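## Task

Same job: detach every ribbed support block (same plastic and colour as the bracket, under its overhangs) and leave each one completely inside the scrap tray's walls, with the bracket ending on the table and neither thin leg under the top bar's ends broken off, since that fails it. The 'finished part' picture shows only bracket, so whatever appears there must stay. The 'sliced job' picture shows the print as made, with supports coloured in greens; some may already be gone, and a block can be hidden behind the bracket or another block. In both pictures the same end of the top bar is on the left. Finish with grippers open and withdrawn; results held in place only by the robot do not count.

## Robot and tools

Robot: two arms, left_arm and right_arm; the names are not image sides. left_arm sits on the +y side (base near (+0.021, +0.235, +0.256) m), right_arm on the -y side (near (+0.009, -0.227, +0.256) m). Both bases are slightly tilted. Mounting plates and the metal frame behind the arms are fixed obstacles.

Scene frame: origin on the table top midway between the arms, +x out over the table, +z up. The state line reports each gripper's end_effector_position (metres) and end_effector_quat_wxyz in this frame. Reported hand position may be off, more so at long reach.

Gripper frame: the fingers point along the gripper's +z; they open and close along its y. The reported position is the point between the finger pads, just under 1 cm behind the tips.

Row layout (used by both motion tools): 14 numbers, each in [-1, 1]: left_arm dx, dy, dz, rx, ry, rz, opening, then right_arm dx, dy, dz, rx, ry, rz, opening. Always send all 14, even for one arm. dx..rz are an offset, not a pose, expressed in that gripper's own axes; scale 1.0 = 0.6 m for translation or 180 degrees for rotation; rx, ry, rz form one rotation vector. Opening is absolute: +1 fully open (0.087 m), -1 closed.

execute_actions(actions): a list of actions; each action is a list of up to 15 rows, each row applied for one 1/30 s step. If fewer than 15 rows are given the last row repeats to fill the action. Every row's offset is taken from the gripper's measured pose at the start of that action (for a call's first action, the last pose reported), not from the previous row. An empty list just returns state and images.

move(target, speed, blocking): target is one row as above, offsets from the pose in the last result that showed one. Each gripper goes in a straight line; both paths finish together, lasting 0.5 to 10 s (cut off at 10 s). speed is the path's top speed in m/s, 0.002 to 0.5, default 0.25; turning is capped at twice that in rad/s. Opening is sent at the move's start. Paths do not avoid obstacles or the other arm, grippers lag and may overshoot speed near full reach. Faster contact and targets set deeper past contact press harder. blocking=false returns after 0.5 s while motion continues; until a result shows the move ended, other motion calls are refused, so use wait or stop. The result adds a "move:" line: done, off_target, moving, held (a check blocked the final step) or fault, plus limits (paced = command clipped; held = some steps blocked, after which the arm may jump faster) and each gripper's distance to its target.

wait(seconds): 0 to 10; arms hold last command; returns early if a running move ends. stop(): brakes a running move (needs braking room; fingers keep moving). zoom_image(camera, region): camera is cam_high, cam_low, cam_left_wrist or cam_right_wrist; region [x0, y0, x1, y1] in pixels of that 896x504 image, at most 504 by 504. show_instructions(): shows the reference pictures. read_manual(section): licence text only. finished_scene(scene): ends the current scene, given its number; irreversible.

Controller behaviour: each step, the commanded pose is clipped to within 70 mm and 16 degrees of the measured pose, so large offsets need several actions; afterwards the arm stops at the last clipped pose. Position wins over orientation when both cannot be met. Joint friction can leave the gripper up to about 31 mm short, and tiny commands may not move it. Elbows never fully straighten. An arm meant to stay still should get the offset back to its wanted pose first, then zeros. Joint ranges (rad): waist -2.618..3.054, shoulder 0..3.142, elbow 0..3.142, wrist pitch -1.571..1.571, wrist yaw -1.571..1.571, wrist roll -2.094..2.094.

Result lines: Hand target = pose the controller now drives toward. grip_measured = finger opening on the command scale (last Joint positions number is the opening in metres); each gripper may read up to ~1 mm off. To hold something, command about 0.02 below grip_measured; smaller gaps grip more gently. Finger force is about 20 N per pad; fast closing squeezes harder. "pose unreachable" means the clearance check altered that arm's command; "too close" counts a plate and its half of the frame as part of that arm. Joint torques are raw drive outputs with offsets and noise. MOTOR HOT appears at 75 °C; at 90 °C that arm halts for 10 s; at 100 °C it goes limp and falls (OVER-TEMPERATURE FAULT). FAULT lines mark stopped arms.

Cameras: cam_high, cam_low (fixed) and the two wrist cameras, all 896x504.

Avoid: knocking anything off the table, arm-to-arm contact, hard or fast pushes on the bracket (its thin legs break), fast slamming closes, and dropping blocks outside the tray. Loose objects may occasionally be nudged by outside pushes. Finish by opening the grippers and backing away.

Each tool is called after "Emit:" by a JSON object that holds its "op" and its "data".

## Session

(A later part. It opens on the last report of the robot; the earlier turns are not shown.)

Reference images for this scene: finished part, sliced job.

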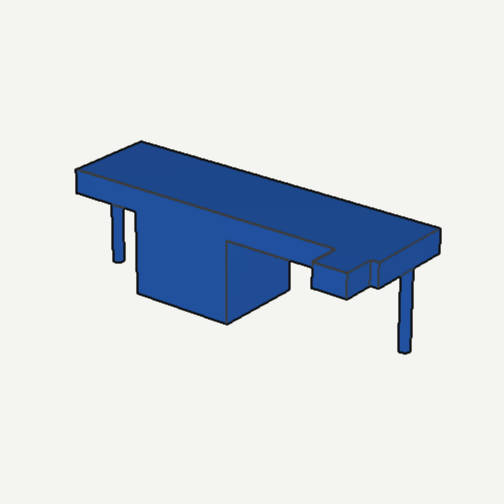

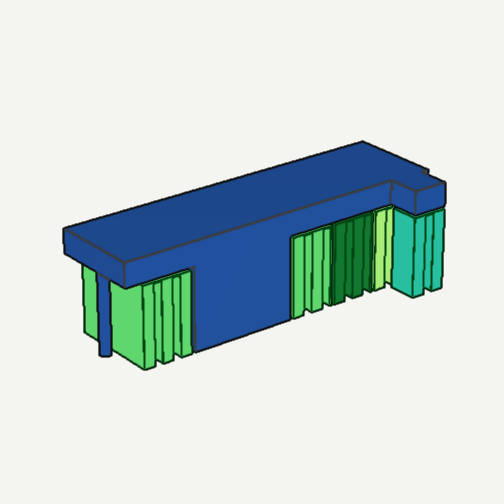

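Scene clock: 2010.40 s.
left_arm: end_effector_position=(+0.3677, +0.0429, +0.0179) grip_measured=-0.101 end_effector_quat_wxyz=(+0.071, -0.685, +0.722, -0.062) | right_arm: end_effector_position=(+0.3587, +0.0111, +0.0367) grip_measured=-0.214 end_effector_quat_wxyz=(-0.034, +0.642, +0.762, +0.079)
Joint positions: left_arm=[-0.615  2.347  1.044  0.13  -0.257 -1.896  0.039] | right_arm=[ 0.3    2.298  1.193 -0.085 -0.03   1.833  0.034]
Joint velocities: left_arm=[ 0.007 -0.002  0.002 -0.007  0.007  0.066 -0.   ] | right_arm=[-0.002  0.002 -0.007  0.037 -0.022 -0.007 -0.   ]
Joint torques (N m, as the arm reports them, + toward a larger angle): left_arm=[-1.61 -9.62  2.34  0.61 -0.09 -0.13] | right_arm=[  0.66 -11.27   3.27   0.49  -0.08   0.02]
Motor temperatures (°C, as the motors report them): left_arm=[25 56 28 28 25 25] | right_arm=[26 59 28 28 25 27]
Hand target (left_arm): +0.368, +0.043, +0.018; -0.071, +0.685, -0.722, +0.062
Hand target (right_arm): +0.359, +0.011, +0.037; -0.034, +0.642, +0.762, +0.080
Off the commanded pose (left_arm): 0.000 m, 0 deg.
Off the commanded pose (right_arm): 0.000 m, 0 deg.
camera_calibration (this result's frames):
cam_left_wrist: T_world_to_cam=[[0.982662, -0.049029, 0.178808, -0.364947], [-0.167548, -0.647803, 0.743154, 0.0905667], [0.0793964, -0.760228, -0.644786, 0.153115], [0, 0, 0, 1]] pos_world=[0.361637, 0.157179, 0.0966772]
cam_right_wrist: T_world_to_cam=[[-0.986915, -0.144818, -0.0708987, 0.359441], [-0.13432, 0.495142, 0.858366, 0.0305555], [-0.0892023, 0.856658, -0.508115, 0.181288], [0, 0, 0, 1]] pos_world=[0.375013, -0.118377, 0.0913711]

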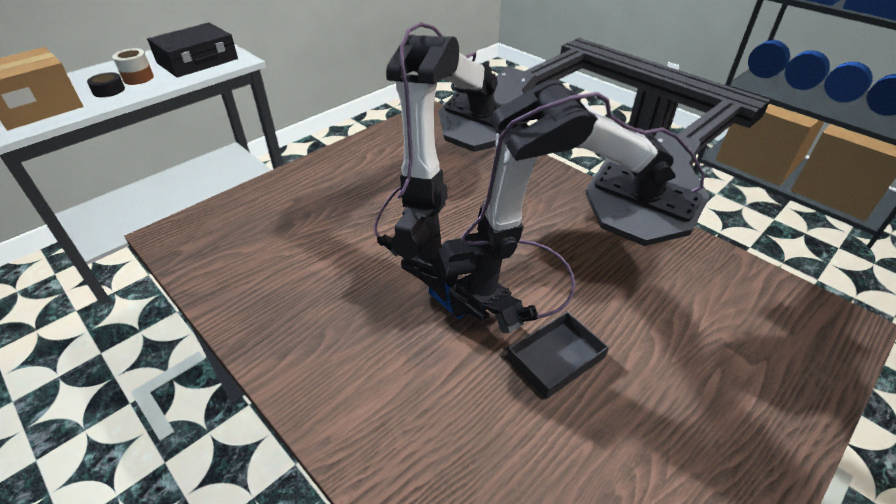

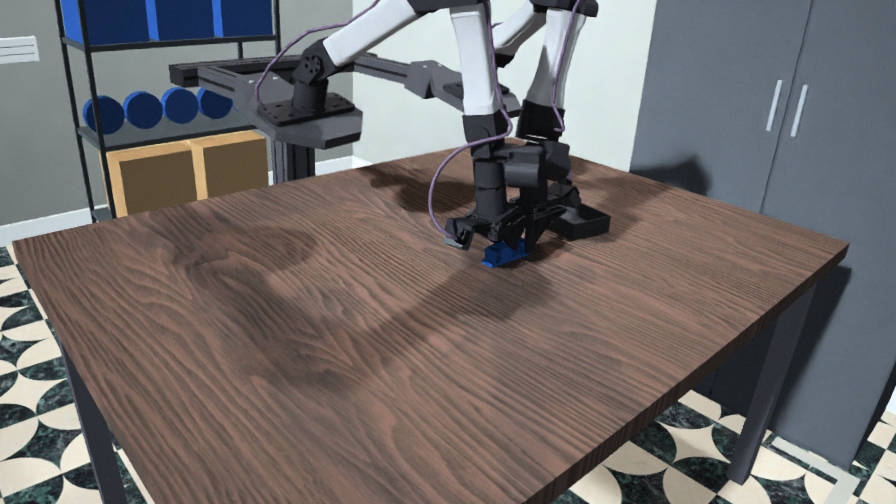

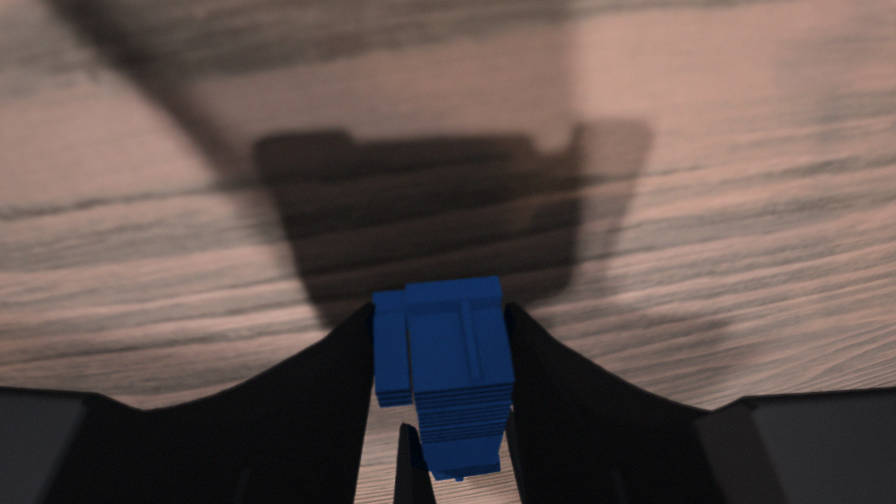

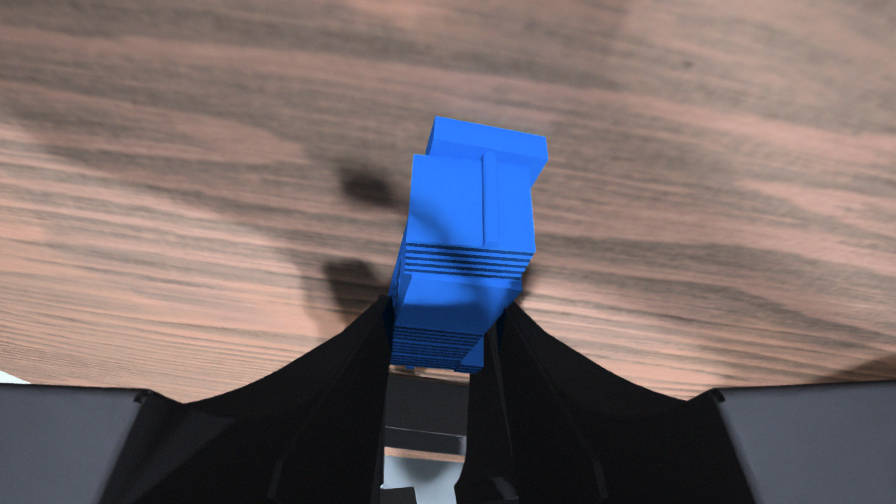

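Emit:
{"op": "execute_actions", "data": {"actions": [[[0,0,0,0,0,0,-0.13,0,0,0,0,0,0,-0.217],[0,0,0,0,0,0,-0.13,0,0,0,0,0,0,-0.219],[0,0,0,0,0,0,-0.13,0,0,0,0,0,0,-0.221],[0,0,0,0,0,0,-0.13,0,0,0,0,0,0,-0.223],[0,0,0,0,0,0,-0.13,0,0,0,0,0,0,-0.225],[0,0,0,0,0,0,-0.13,0,0,0,0,0,0,-0.227],[0,0,0,0,0,0,-0.13,0,0,0,0,0,0,-0.229],[0,0,0,0,0,0,-0.13,0,0,0,0,0,0,-0.231],[0,0,0,0,0,0,-0.13,0,0,0,0,0,0,-0.233],[0,0,0,0,0,0,-0.13,0,0,0,0,0,0,-0.235],[0,0,0,0,0,0,-0.13,0,0,0,0,0,0,-0.237],[0,0,0,0,0,0,-0.13,0,0,0,0,0,0,-0.239],[0,0,0,0,0,0,-0.13,0,0,0,0,0,0,-0.240]]]}}

Emit:
{"op": "zoom_image", "data": {"camera": "cam_right_wrist", "region": [320, 200, 580, 400]}}

Scene clock: 2015.13 s.
left_arm: end_effector_position=(+0.3677, +0.0429, +0.0179) grip_measured=-0.101 end_effector_quat_wxyz=(+0.071, -0.685, +0.722, -0.062) | right_arm: end_effector_position=(+0.3587, +0.0111, +0.0367) grip_measured=-0.239 end_effector_quat_wxyz=(-0.034, +0.642, +0.762, +0.079)
Joint positions: left_arm=[-0.615  2.347  1.044  0.13  -0.257 -1.897  0.039] | right_arm=[ 0.3    2.298  1.193 -0.085 -0.03   1.833  0.033]
Joint velocities: left_arm=[-0.002 -0.002 -0.017 -0.095 -0.007  0.007 -0.001] | right_arm=[ 0.007  0.002 -0.017  0.007  0.022  0.066 -0.   ]
Joint torques (N m, as the arm reports them, + toward a larger angle): left_arm=[-1.59 -9.62  2.28  0.63 -0.11 -0.15] | right_arm=[  0.65 -11.16   3.28   0.45  -0.08   0.01]
Motor temperatures (°C, as the motors report them): left_arm=[25 57 28 28 25 25] | right_arm=[26 60 28 28 25 27]
Hand target (left_arm): +0.368, +0.043, +0.018; -0.071, +0.685, -0.722, +0.062
Hand target (right_arm): +0.359, +0.011, +0.037; -0.034, +0.642, +0.762, +0.079
Off the commanded pose (left_arm): 0.000 m, 0 deg.
Off the commanded pose (right_arm): 0.000 m, 0 deg.
camera_calibration (this result's frames):
cam_left_wrist: T_world_to_cam=[[0.982679, -0.048648, 0.178815, -0.364986], [-0.167308, -0.647813, 0.7432, 0.0904778], [0.0796834, -0.760244, -0.644732, 0.15301], [0, 0, 0, 1]] pos_world=[0.36161, 0.157182, 0.096672]
cam_right_wrist: T_world_to_cam=[[-0.986915, -0.144818, -0.0708987, 0.359441], [-0.13432, 0.495142, 0.858366, 0.0305555], [-0.0892023, 0.856658, -0.508115, 0.181288], [0, 0, 0, 1]] pos_world=[0.375013, -0.118377, 0.0913711]

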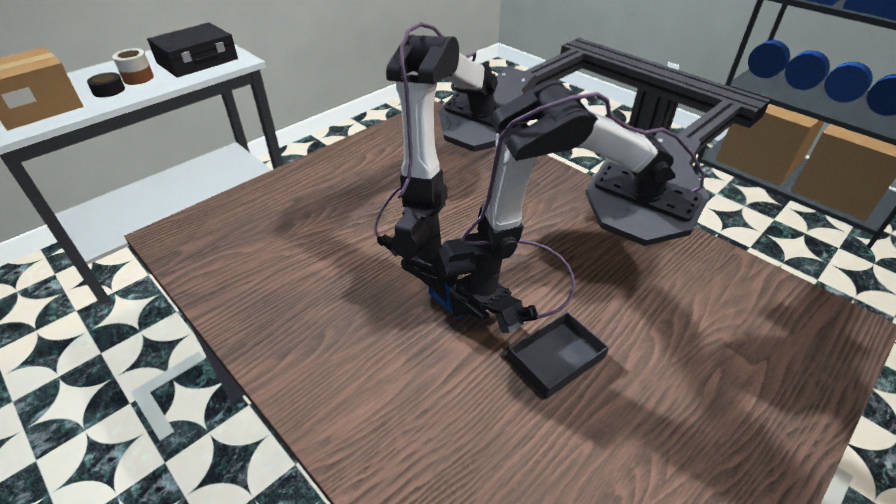

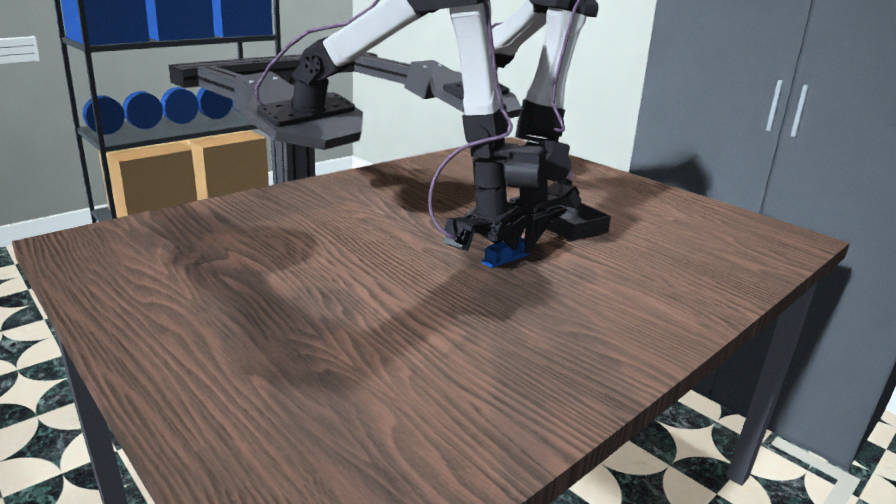

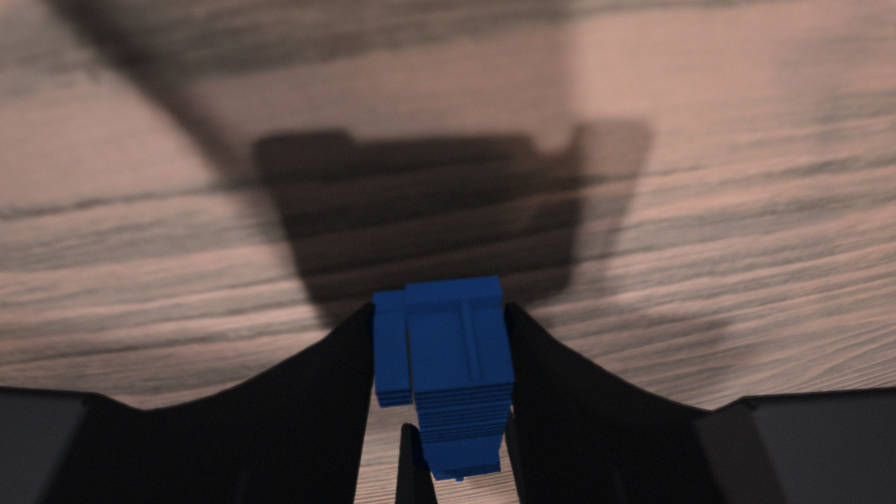

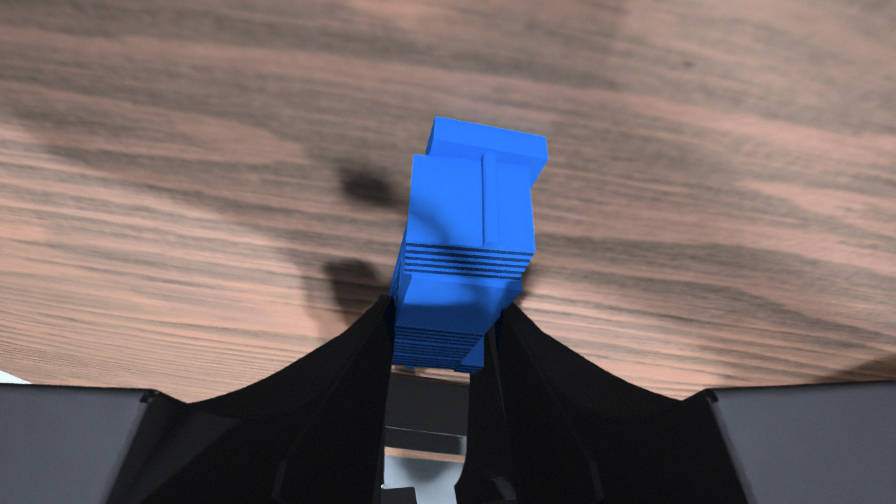

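Region (320, 200, 580, 400) of cam_right_wrist's 896x504 image, scaled by 1.938, with more detail than that image has; it fills the top 388 rows of this view, and the rest is white.

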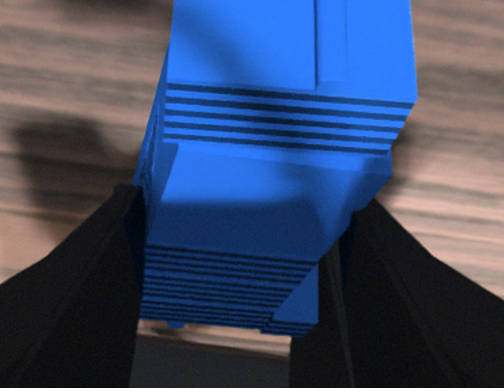

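Emit:
{"op": "execute_actions", "data": {"actions": [[[0,0,0,0,0,0,-0.13,0,0,0,0,0,0,-0.242],[0,0,0,0,0,0,-0.13,0,0,0,0,0,0,-0.244],[0,0,0,0,0,0,-0.13,0,0,0,0,0,0,-0.246],[0,0,0,0,0,0,-0.13,0,0,0,0,0,0,-0.248],[0,0,0,0,0,0,-0.13,0,0,0,0,0,0,-0.250],[0,0,0,0,0,0,-0.13,0,0,0,0,0,0,-0.252],[0,0,0,0,0,0,-0.13,0,0,0,0,0,0,-0.254],[0,0,0,0,0,0,-0.13,0,0,0,0,0,0,-0.256],[0,0,0,0,0,0,-0.13,0,0,0,0,0,0,-0.258],[0,0,0,0,0,0,-0.13,0,0,0,0,0,0,-0.260],[0,0,0,0,0,0,-0.13,0,0,0,0,0,0,-0.262],[0,0,0,0,0,0,-0.13,0,0,0,0,0,0,-0.264],[0,0,0,0,0,0,-0.13,0,0,0,0,0,0,-0.265]]]}}

Emit:
{"op": "zoom_image", "data": {"camera": "cam_right_wrist", "region": [320, 200, 580, 400]}}

Scene clock: 2020.67 s.
left_arm: end_effector_position=(+0.3678, +0.0429, +0.0179) grip_measured=-0.101 end_effector_quat_wxyz=(+0.071, -0.686, +0.722, -0.062) | right_arm: end_effector_position=(+0.3587, +0.0111, +0.0367) grip_measured=-0.262 end_effector_quat_wxyz=(-0.034, +0.642, +0.762, +0.079)
Joint positions: left_arm=[-0.615  2.347  1.044  0.13  -0.257 -1.898  0.039] | right_arm=[ 0.3    2.298  1.193 -0.085 -0.03   1.834  0.032]
Joint velocities: left_arm=[ 0.007 -0.002 -0.007 -0.007  0.051 -0.081  0.   ] | right_arm=[-0.002 -0.002 -0.022  0.037  0.037 -0.022  0.   ]
Joint torques (N m, as the arm reports them, + toward a larger angle): left_arm=[-1.63 -9.64  2.32  0.62 -0.12 -0.11] | right_arm=[  0.68 -11.21   3.28   0.47  -0.08   0.02]
Motor temperatures (°C, as the motors report them): left_arm=[25 57 28 28 25 25] | right_arm=[26 60 28 28 25 27]
Hand target (left_arm): +0.368, +0.043, +0.018; -0.071, +0.685, -0.722, +0.062
Hand target (right_arm): +0.359, +0.011, +0.037; -0.034, +0.642, +0.762, +0.079
Off the commanded pose (left_arm): 0.000 m, 0 deg.
Off the commanded pose (right_arm): 0.000 m, 0 deg.
camera_calibration (this result's frames):
cam_left_wrist: T_world_to_cam=[[0.982766, -0.046743, 0.178848, -0.36518], [-0.166106, -0.64786, 0.743428, 0.090033], [0.0811182, -0.760324, -0.644459, 0.152481], [0, 0, 0, 1]] pos_world=[0.361472, 0.157194, 0.0966459]
cam_right_wrist: T_world_to_cam=[[-0.987032, -0.144074, -0.0707804, 0.359502], [-0.13384, 0.49521, 0.858402, 0.0303809], [-0.0886222, 0.856744, -0.508071, 0.181077], [0, 0, 0, 1]] pos_world=[0.374954, -0.118386, 0.0913666]

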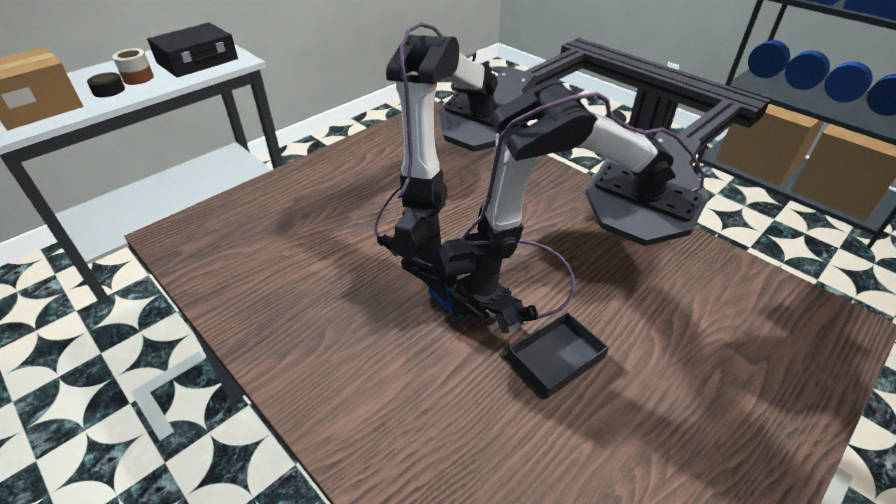

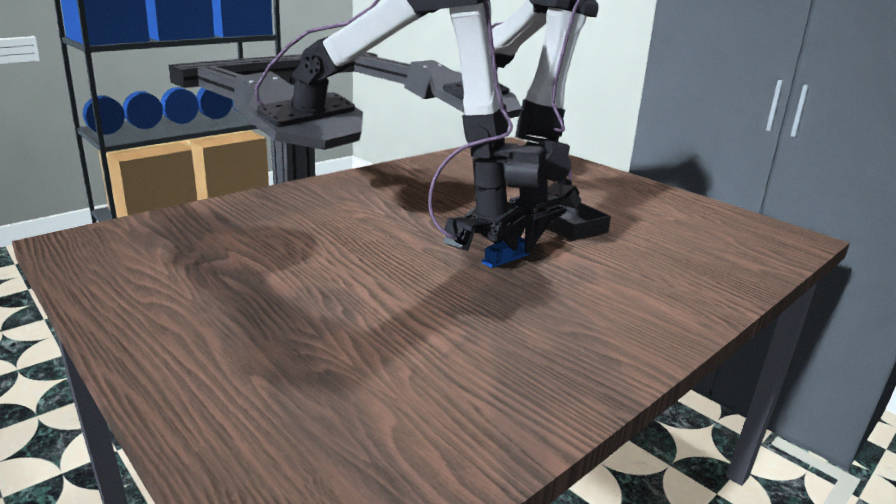

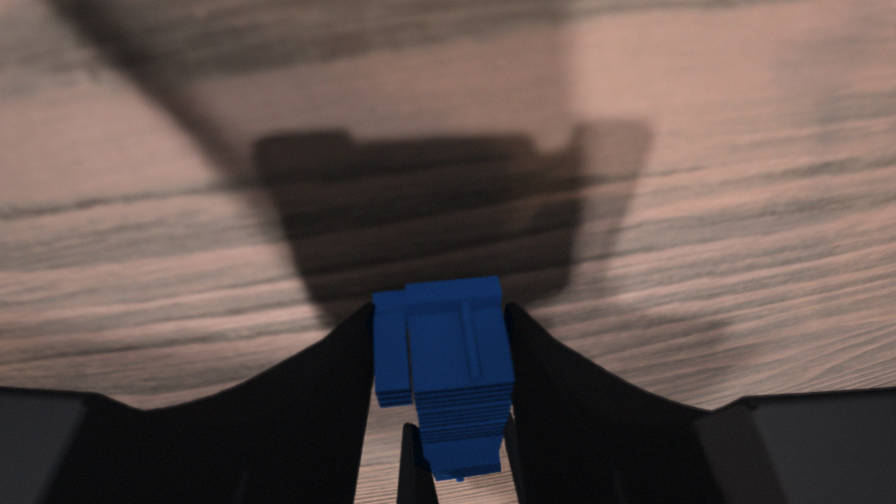

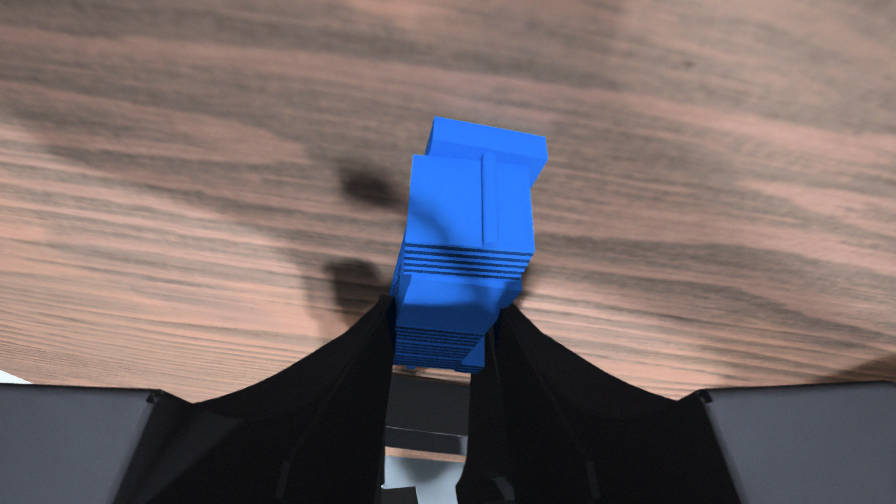

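Region (320, 200, 580, 400) of cam_right_wrist's 896x504 image, scaled by 1.938, with more detail than that image has; it fills the top 388 rows of this view, and the rest is white.

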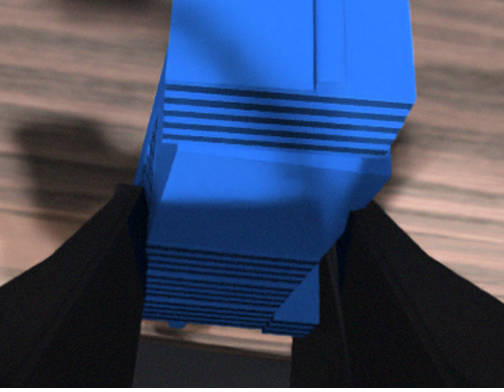

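Emit:
{"op": "execute_actions", "data": {"actions": [[[0,0.0004,0,0,0,0.002,-0.13,0,-0.0004,0,0,0,-0.002,-0.2665],[0,0.0008,0,0,0,0.004,-0.13,0,-0.0008,0,0,0,-0.004,-0.268],[0,0.0012,0,0,0,0.0055,-0.13,0,-0.0012,0,0,0,-0.0055,-0.2695],[0,0.0012,0,0,0,0.0055,-0.13,0,-0.0012,0,0,0,-0.0055,-0.271],[0,0.0012,0,0,0,0.0055,-0.13,0,-0.0012,0,0,0,-0.0055,-0.2725],[0,0.0012,0,0,0,0.0055,-0.13,0,-0.0012,0,0,0,-0.0055,-0.274],[0,0.0012,0,0,0,0.0055,-0.13,0,-0.0012,0,0,0,-0.0055,-0.2755],[0,0.0012,0,0,0,0.0055,-0.13,0,-0.0012,0,0,0,-0.0055,-0.277],[0,0.0012,0,0,0,0.0055,-0.13,0,-0.0012,0,0,0,-0.0055,-0.2785],[0,0.0012,0,0,0,0.0055,-0.13,0,-0.0012,0,0,0,-0.0055,-0.280],[0,0.0012,0,0,0,0.0055,-0.13,0,-0.0012,0,0,0,-0.0055,-0.2815],[0,0.0012,0,0,0,0.0055,-0.13,0,-0.0012,0,0,0,-0.0055,-0.283]]]}}

Emit:
{"op": "zoom_image", "data": {"camera": "cam_right_wrist", "region": [320, 200, 580, 400]}}

Scene clock: 2030.67 s.
left_arm: end_effector_position=(+0.3677, +0.0429, +0.0179) grip_measured=-0.101 end_effector_quat_wxyz=(+0.071, -0.686, +0.722, -0.062) | right_arm: end_effector_position=(+0.3588, +0.0111, +0.0367) grip_measured=-0.278 end_effector_quat_wxyz=(-0.034, +0.642, +0.762, +0.080)
Joint positions: left_arm=[-0.615  2.347  1.044  0.13  -0.257 -1.898  0.039] | right_arm=[ 0.3    2.298  1.193 -0.084 -0.03   1.834  0.032]
Joint velocities: left_arm=[-0.012 -0.037  0.002 -0.037  0.007 -0.007 -0.   ] | right_arm=[-0.012  0.012 -0.007 -0.066 -0.051  0.022 -0.001]
Joint torques (N m, as the arm reports them, + toward a larger angle): left_arm=[-1.65 -9.55  2.44  0.62 -0.09  0.01] | right_arm=[  0.82 -11.24   3.24   0.48  -0.08  -0.15]
Motor temperatures (°C, as the motors report them): left_arm=[25 57 28 28 25 25] | right_arm=[26 60 28 28 25 27]
Hand target (left_arm): +0.367, +0.043, +0.018; -0.072, +0.680, -0.728, +0.061
Hand target (right_arm): +0.358, +0.011, +0.037; -0.033, +0.636, +0.767, +0.080
Off the commanded pose (left_arm): 0.001 m, 1 deg.
Off the commanded pose (right_arm): 0.001 m, 1 deg.
camera_calibration (this result's frames):
cam_left_wrist: T_world_to_cam=[[0.982749, -0.047124, 0.178841, -0.365141], [-0.166346, -0.647851, 0.743383, 0.090122], [0.0808312, -0.760308, -0.644514, 0.152586], [0, 0, 0, 1]] pos_world=[0.3615, 0.157191, 0.0966512]
cam_right_wrist: T_world_to_cam=[[-0.986955, -0.144398, -0.0712022, 0.359568], [-0.134357, 0.495043, 0.858418, 0.0305473], [-0.0887053, 0.856786, -0.507986, 0.181086], [0, 0, 0, 1]] pos_world=[0.375045, -0.118353, 0.0913686]

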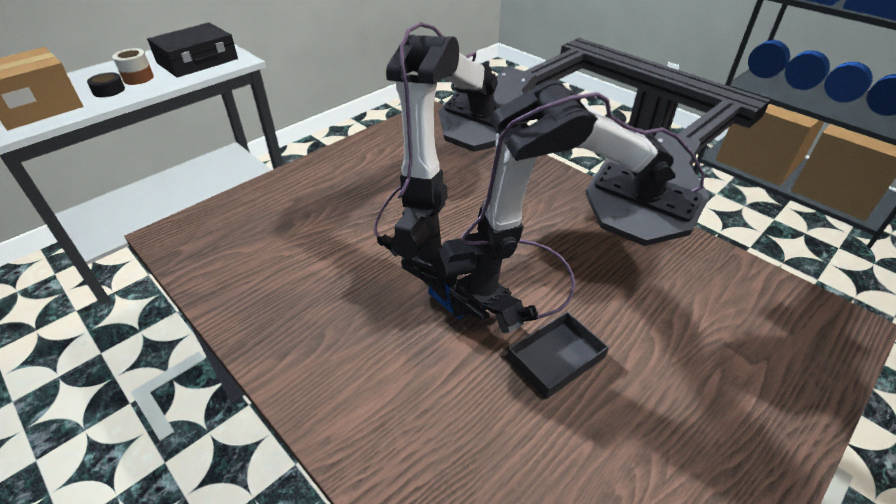

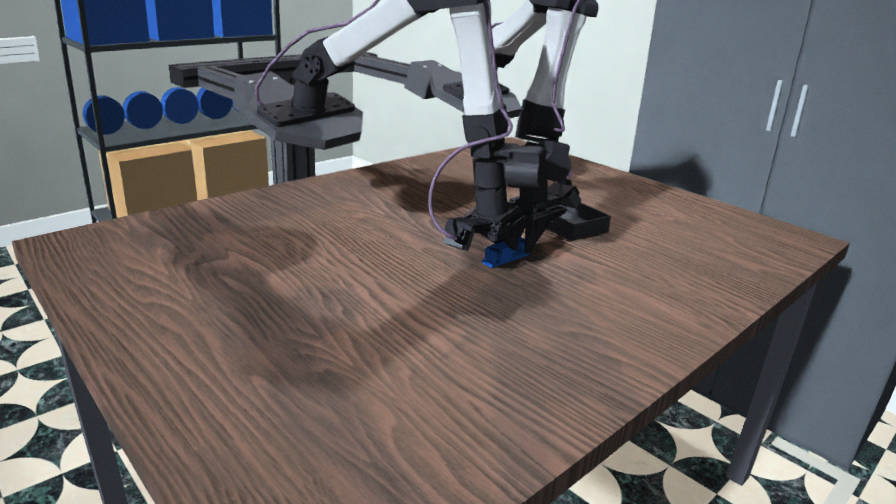

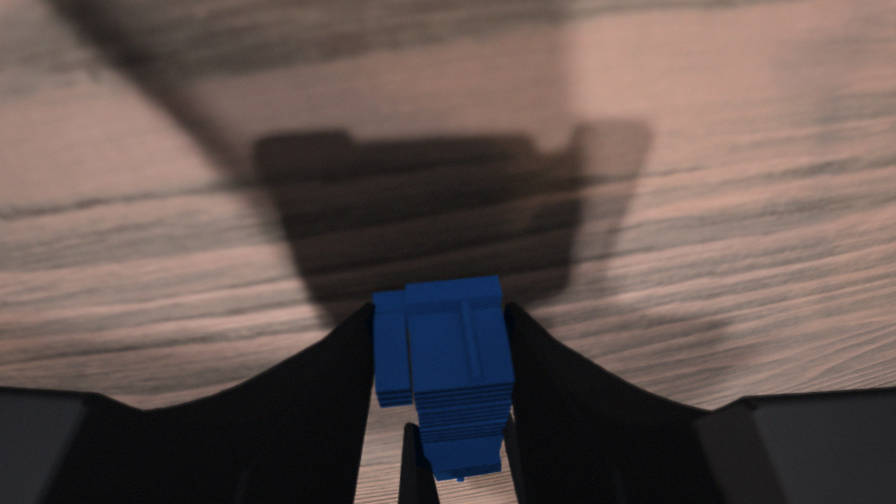

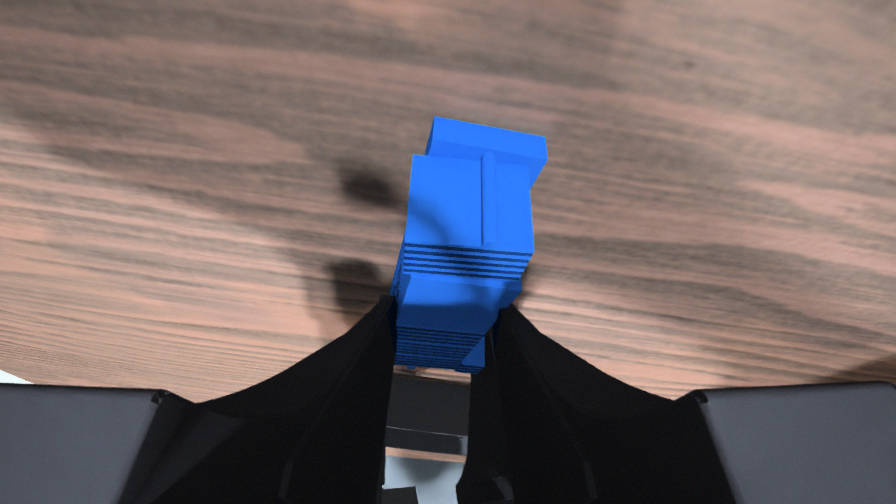

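Region (320, 200, 580, 400) of cam_right_wrist's 896x504 image, scaled by 1.938, with more detail than that image has; it fills the top 388 rows of this view, and the rest is white.

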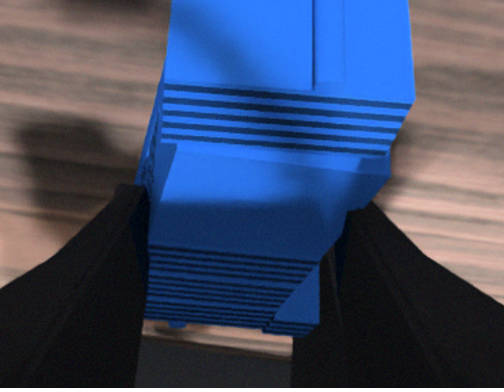

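Emit:
{"op": "execute_actions", "data": {"actions": [[[0,0.0012,0,0,0,0.0055,-0.13,0,-0.0012,0,0,0,-0.0055,-0.2845],[0,0.0012,0,0,0,0.0055,-0.13,0,-0.0012,0,0,0,-0.0055,-0.286],[0,0.0012,0,0,0,0.0055,-0.13,0,-0.0012,0,0,0,-0.0055,-0.2875],[0,0.0012,0,0,0,0.0055,-0.13,0,-0.0012,0,0,0,-0.0055,-0.289],[0,0.0012,0,0,0,0.0055,-0.13,0,-0.0012,0,0,0,-0.0055,-0.2905],[0,0.0012,0,0,0,0.0055,-0.13,0,-0.0012,0,0,0,-0.0055,-0.292],[0,0.0012,0,0,0,0.0055,-0.13,0,-0.0012,0,0,0,-0.0055,-0.2935],[0,0.0012,0,0,0,0.0055,-0.13,0,-0.0012,0,0,0,-0.0055,-0.295],[0,0.0012,0,0,0,0.0055,-0.13,0,-0.0012,0,0,0,-0.0055,-0.2965],[0,0.0012,0,0,0,0.0055,-0.13,0,-0.0012,0,0,0,-0.0055,-0.298],[0,0.0012,0,0,0,0.0055,-0.13,0,-0.0012,0,0,0,-0.0055,-0.2995],[0,0.0012,0,0,0,0.0055,-0.13,0,-0.0012,0,0,0,-0.0055,-0.301]]]}}

Emit:
{"op": "zoom_image", "data": {"camera": "cam_right_wrist", "region": [320, 200, 580, 400]}}

Scene clock: 2038.97 s.
left_arm: end_effector_position=(+0.3673, +0.0429, +0.0179) grip_measured=-0.130 end_effector_quat_wxyz=(+0.071, -0.682, +0.725, -0.061) | right_arm: end_effector_position=(+0.3590, +0.0112, +0.0367) grip_measured=-0.299 end_effector_quat_wxyz=(-0.033, +0.640, +0.763, +0.080)
Joint positions: left_arm=[-0.615  2.347  1.044  0.13  -0.257 -1.888  0.038] | right_arm=[ 0.3    2.298  1.193 -0.082 -0.029  1.83   0.031]
Joint velocities: left_arm=[-0.012  0.007  0.002 -0.022  0.051  0.066  0.   ] | right_arm=[-0.007  0.012 -0.007 -0.037  0.022  0.037 -0.001]
Joint torques (N m, as the arm reports them, + toward a larger angle): left_arm=[-1.66 -9.51  2.4   0.62 -0.11 -0.09] | right_arm=[  0.63 -11.19   3.16   0.44  -0.06  -0.08]
Motor temperatures (°C, as the motors report them): left_arm=[25 57 28 28 25 25] | right_arm=[26 60 28 28 25 27]
Hand target (left_arm): +0.367, +0.043, +0.018; -0.072, +0.679, -0.728, +0.061
Hand target (right_arm): +0.358, +0.011, +0.037; -0.033, +0.636, +0.767, +0.080
Off the commanded pose (left_arm): 0.000 m, 0 deg.
Off the commanded pose (right_arm): 0.001 m, 1 deg.
camera_calibration (this result's frames):
cam_left_wrist: T_world_to_cam=[[0.982256, -0.0570282, 0.178663, -0.364119], [-0.172595, -0.647578, 0.742195, 0.092432], [0.073372, -0.759862, -0.64593, 0.155334], [0, 0, 0, 1]] pos_world=[0.362214, 0.157124, 0.0967866]
cam_right_wrist: T_world_to_cam=[[-0.986198, -0.148228, -0.073771, 0.359732], [-0.138491, 0.494303, 0.858187, 0.032002], [-0.0907423, 0.856559, -0.508009, 0.181775], [0, 0, 0, 1]] pos_world=[0.375694, -0.118197, 0.0914173]

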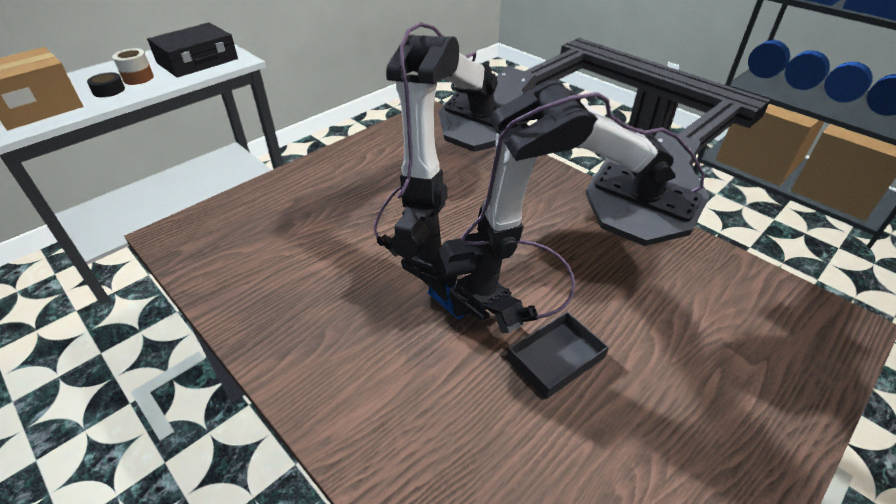

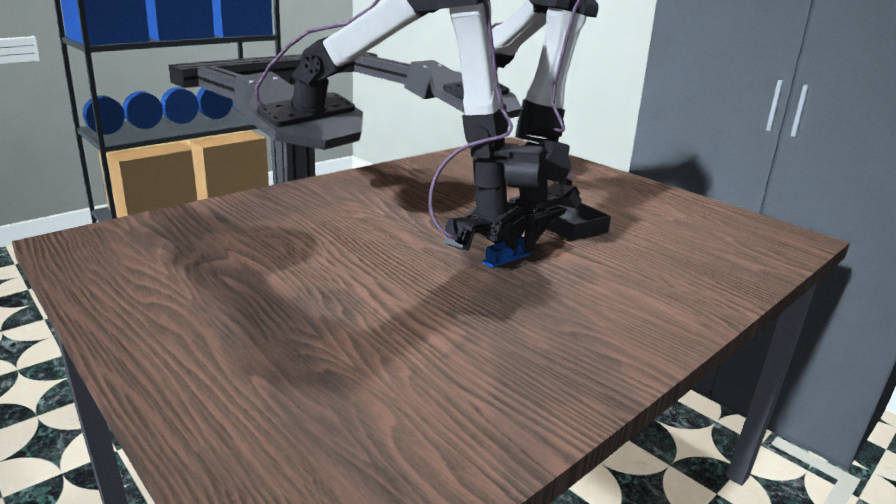

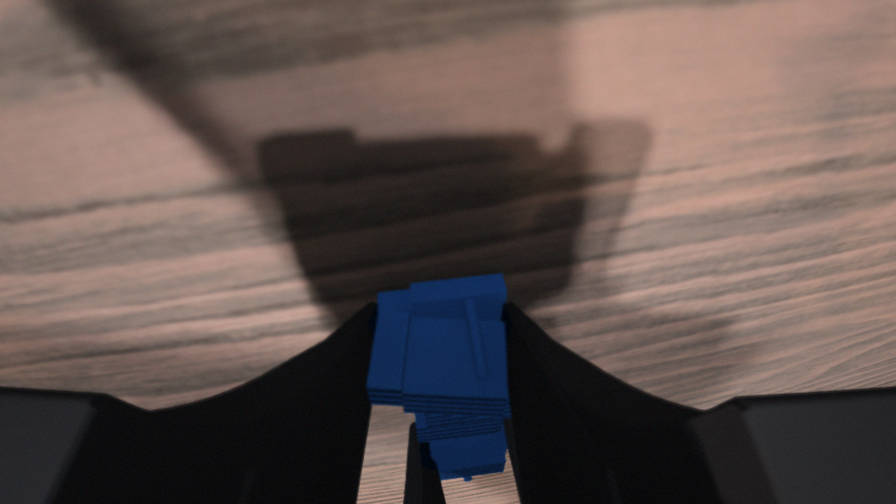

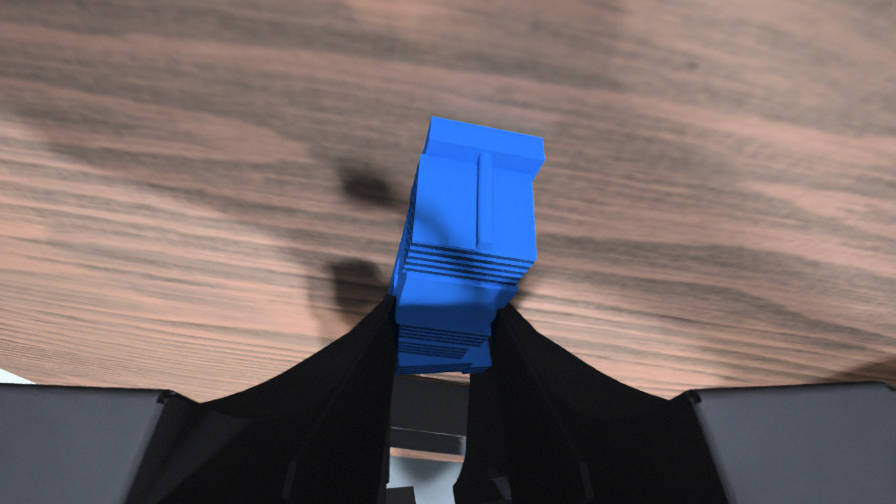

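Region (320, 200, 580, 400) of cam_right_wrist's 896x504 image, scaled by 1.938, with more detail than that image has; it fills the top 388 rows of this view, and the rest is white.

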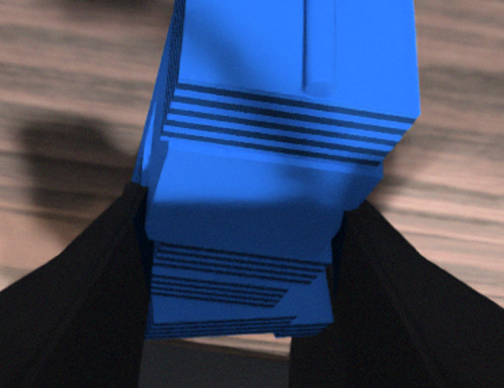

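Emit:
{"op": "execute_actions", "data": {"actions": []}}

Scene clock: 2050.33 s.
left_arm: end_effector_position=(+0.3673, +0.0429, +0.0179) grip_measured=-0.130 end_effector_quat_wxyz=(+0.071, -0.682, +0.725, -0.061) | right_arm: end_effector_position=(+0.3590, +0.0112, +0.0367) grip_measured=-0.299 end_effector_quat_wxyz=(-0.033, +0.640, +0.763, +0.080)
Joint positions: left_arm=[-0.615  2.347  1.044  0.13  -0.257 -1.887  0.038] | right_arm=[ 0.3    2.298  1.193 -0.082 -0.029  1.829  0.031]
Joint velocities: left_arm=[-0.002  0.002  0.012 -0.051  0.007 -0.037 -0.001] | right_arm=[-0.002 -0.007 -0.032 -0.007 -0.051 -0.007 -0.001]
Joint torques (N m, as the arm reports them, + toward a larger angle): left_arm=[-1.6  -9.61  2.35  0.63 -0.07 -0.09] | right_arm=[  0.72 -11.22   3.33   0.45  -0.1   -0.11]
Motor temperatures (°C, as the motors report them): left_arm=[25 57 28 28 25 25] | right_arm=[26 61 28 28 25 27]
Hand target (left_arm): +0.367, +0.043, +0.018; -0.072, +0.679, -0.728, +0.061
Hand target (right_arm): +0.358, +0.011, +0.037; -0.033, +0.635, +0.767, +0.080
Off the commanded pose (left_arm): 0.000 m, 0 deg.
Off the commanded pose (right_arm): 0.001 m, 1 deg.
camera_calibration (this result's frames):
cam_left_wrist: T_world_to_cam=[[0.982214, -0.0577898, 0.178648, -0.364039], [-0.173076, -0.647554, 0.742104, 0.0926094], [0.0727984, -0.759825, -0.646039, 0.155545], [0, 0, 0, 1]] pos_world=[0.362269, 0.157119, 0.096797]
cam_right_wrist: T_world_to_cam=[[-0.986137, -0.1486, -0.0738302, 0.359701], [-0.13873, 0.494268, 0.858168, 0.0320894], [-0.0910321, 0.856514, -0.508032, 0.18188], [0, 0, 0, 1]] pos_world=[0.375723, -0.118192, 0.0914197]

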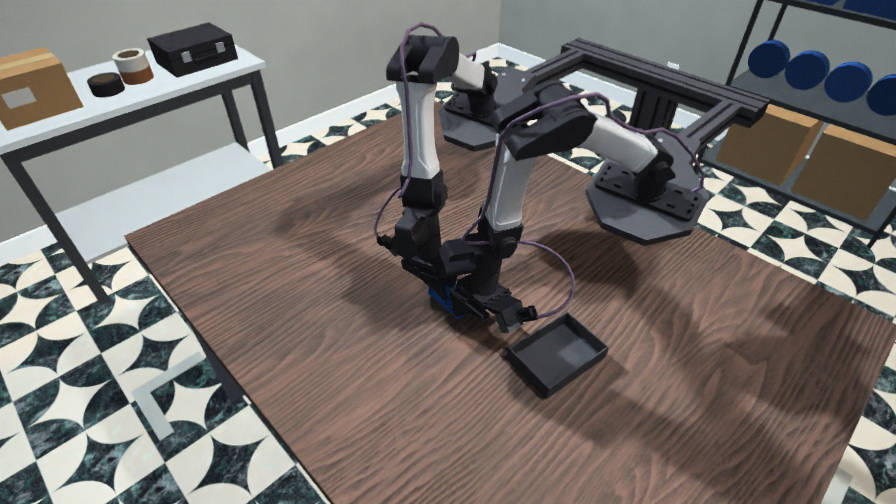

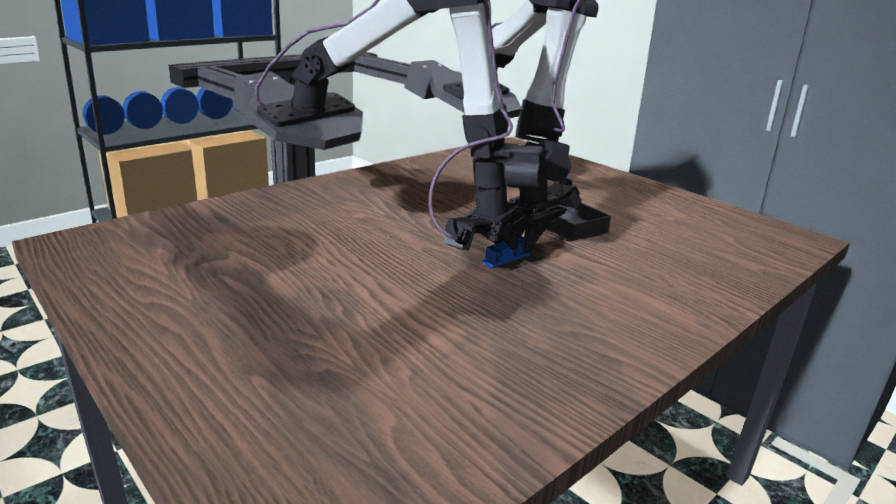

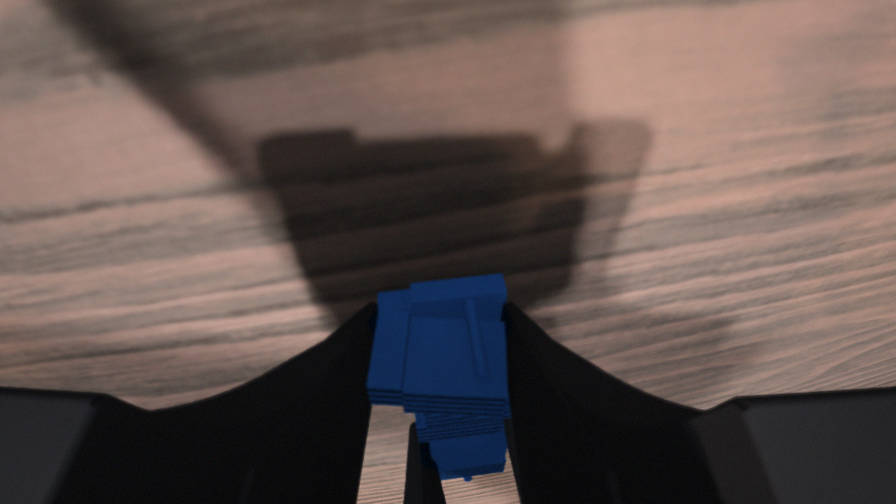

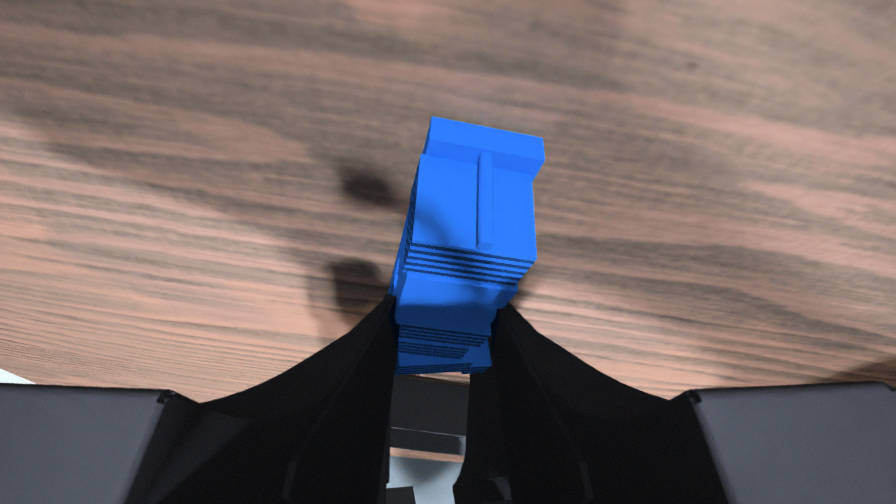

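Emit:
{"op": "zoom_image", "data": {"camera": "cam_left_wrist", "region": [320, 250, 580, 504]}}

Emit:
{"op": "zoom_image", "data": {"camera": "cam_right_wrist", "region": [330, 100, 610, 400]}}

Region (320, 250, 580, 504) of cam_left_wrist's 896x504 image, scaled by 1.938, with more detail than that image has; it fills the top 492 rows of this view, and the rest is white.

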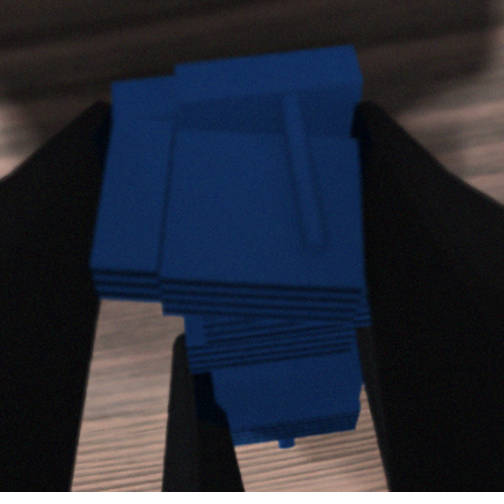

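Region (330, 100, 610, 400) of cam_right_wrist's 896x504 image, scaled by 1.680, with more detail than that image has; it fills the left 470 columns of this view, and the rest is white.

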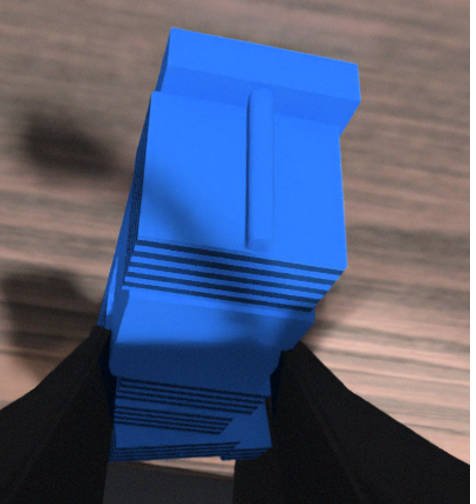

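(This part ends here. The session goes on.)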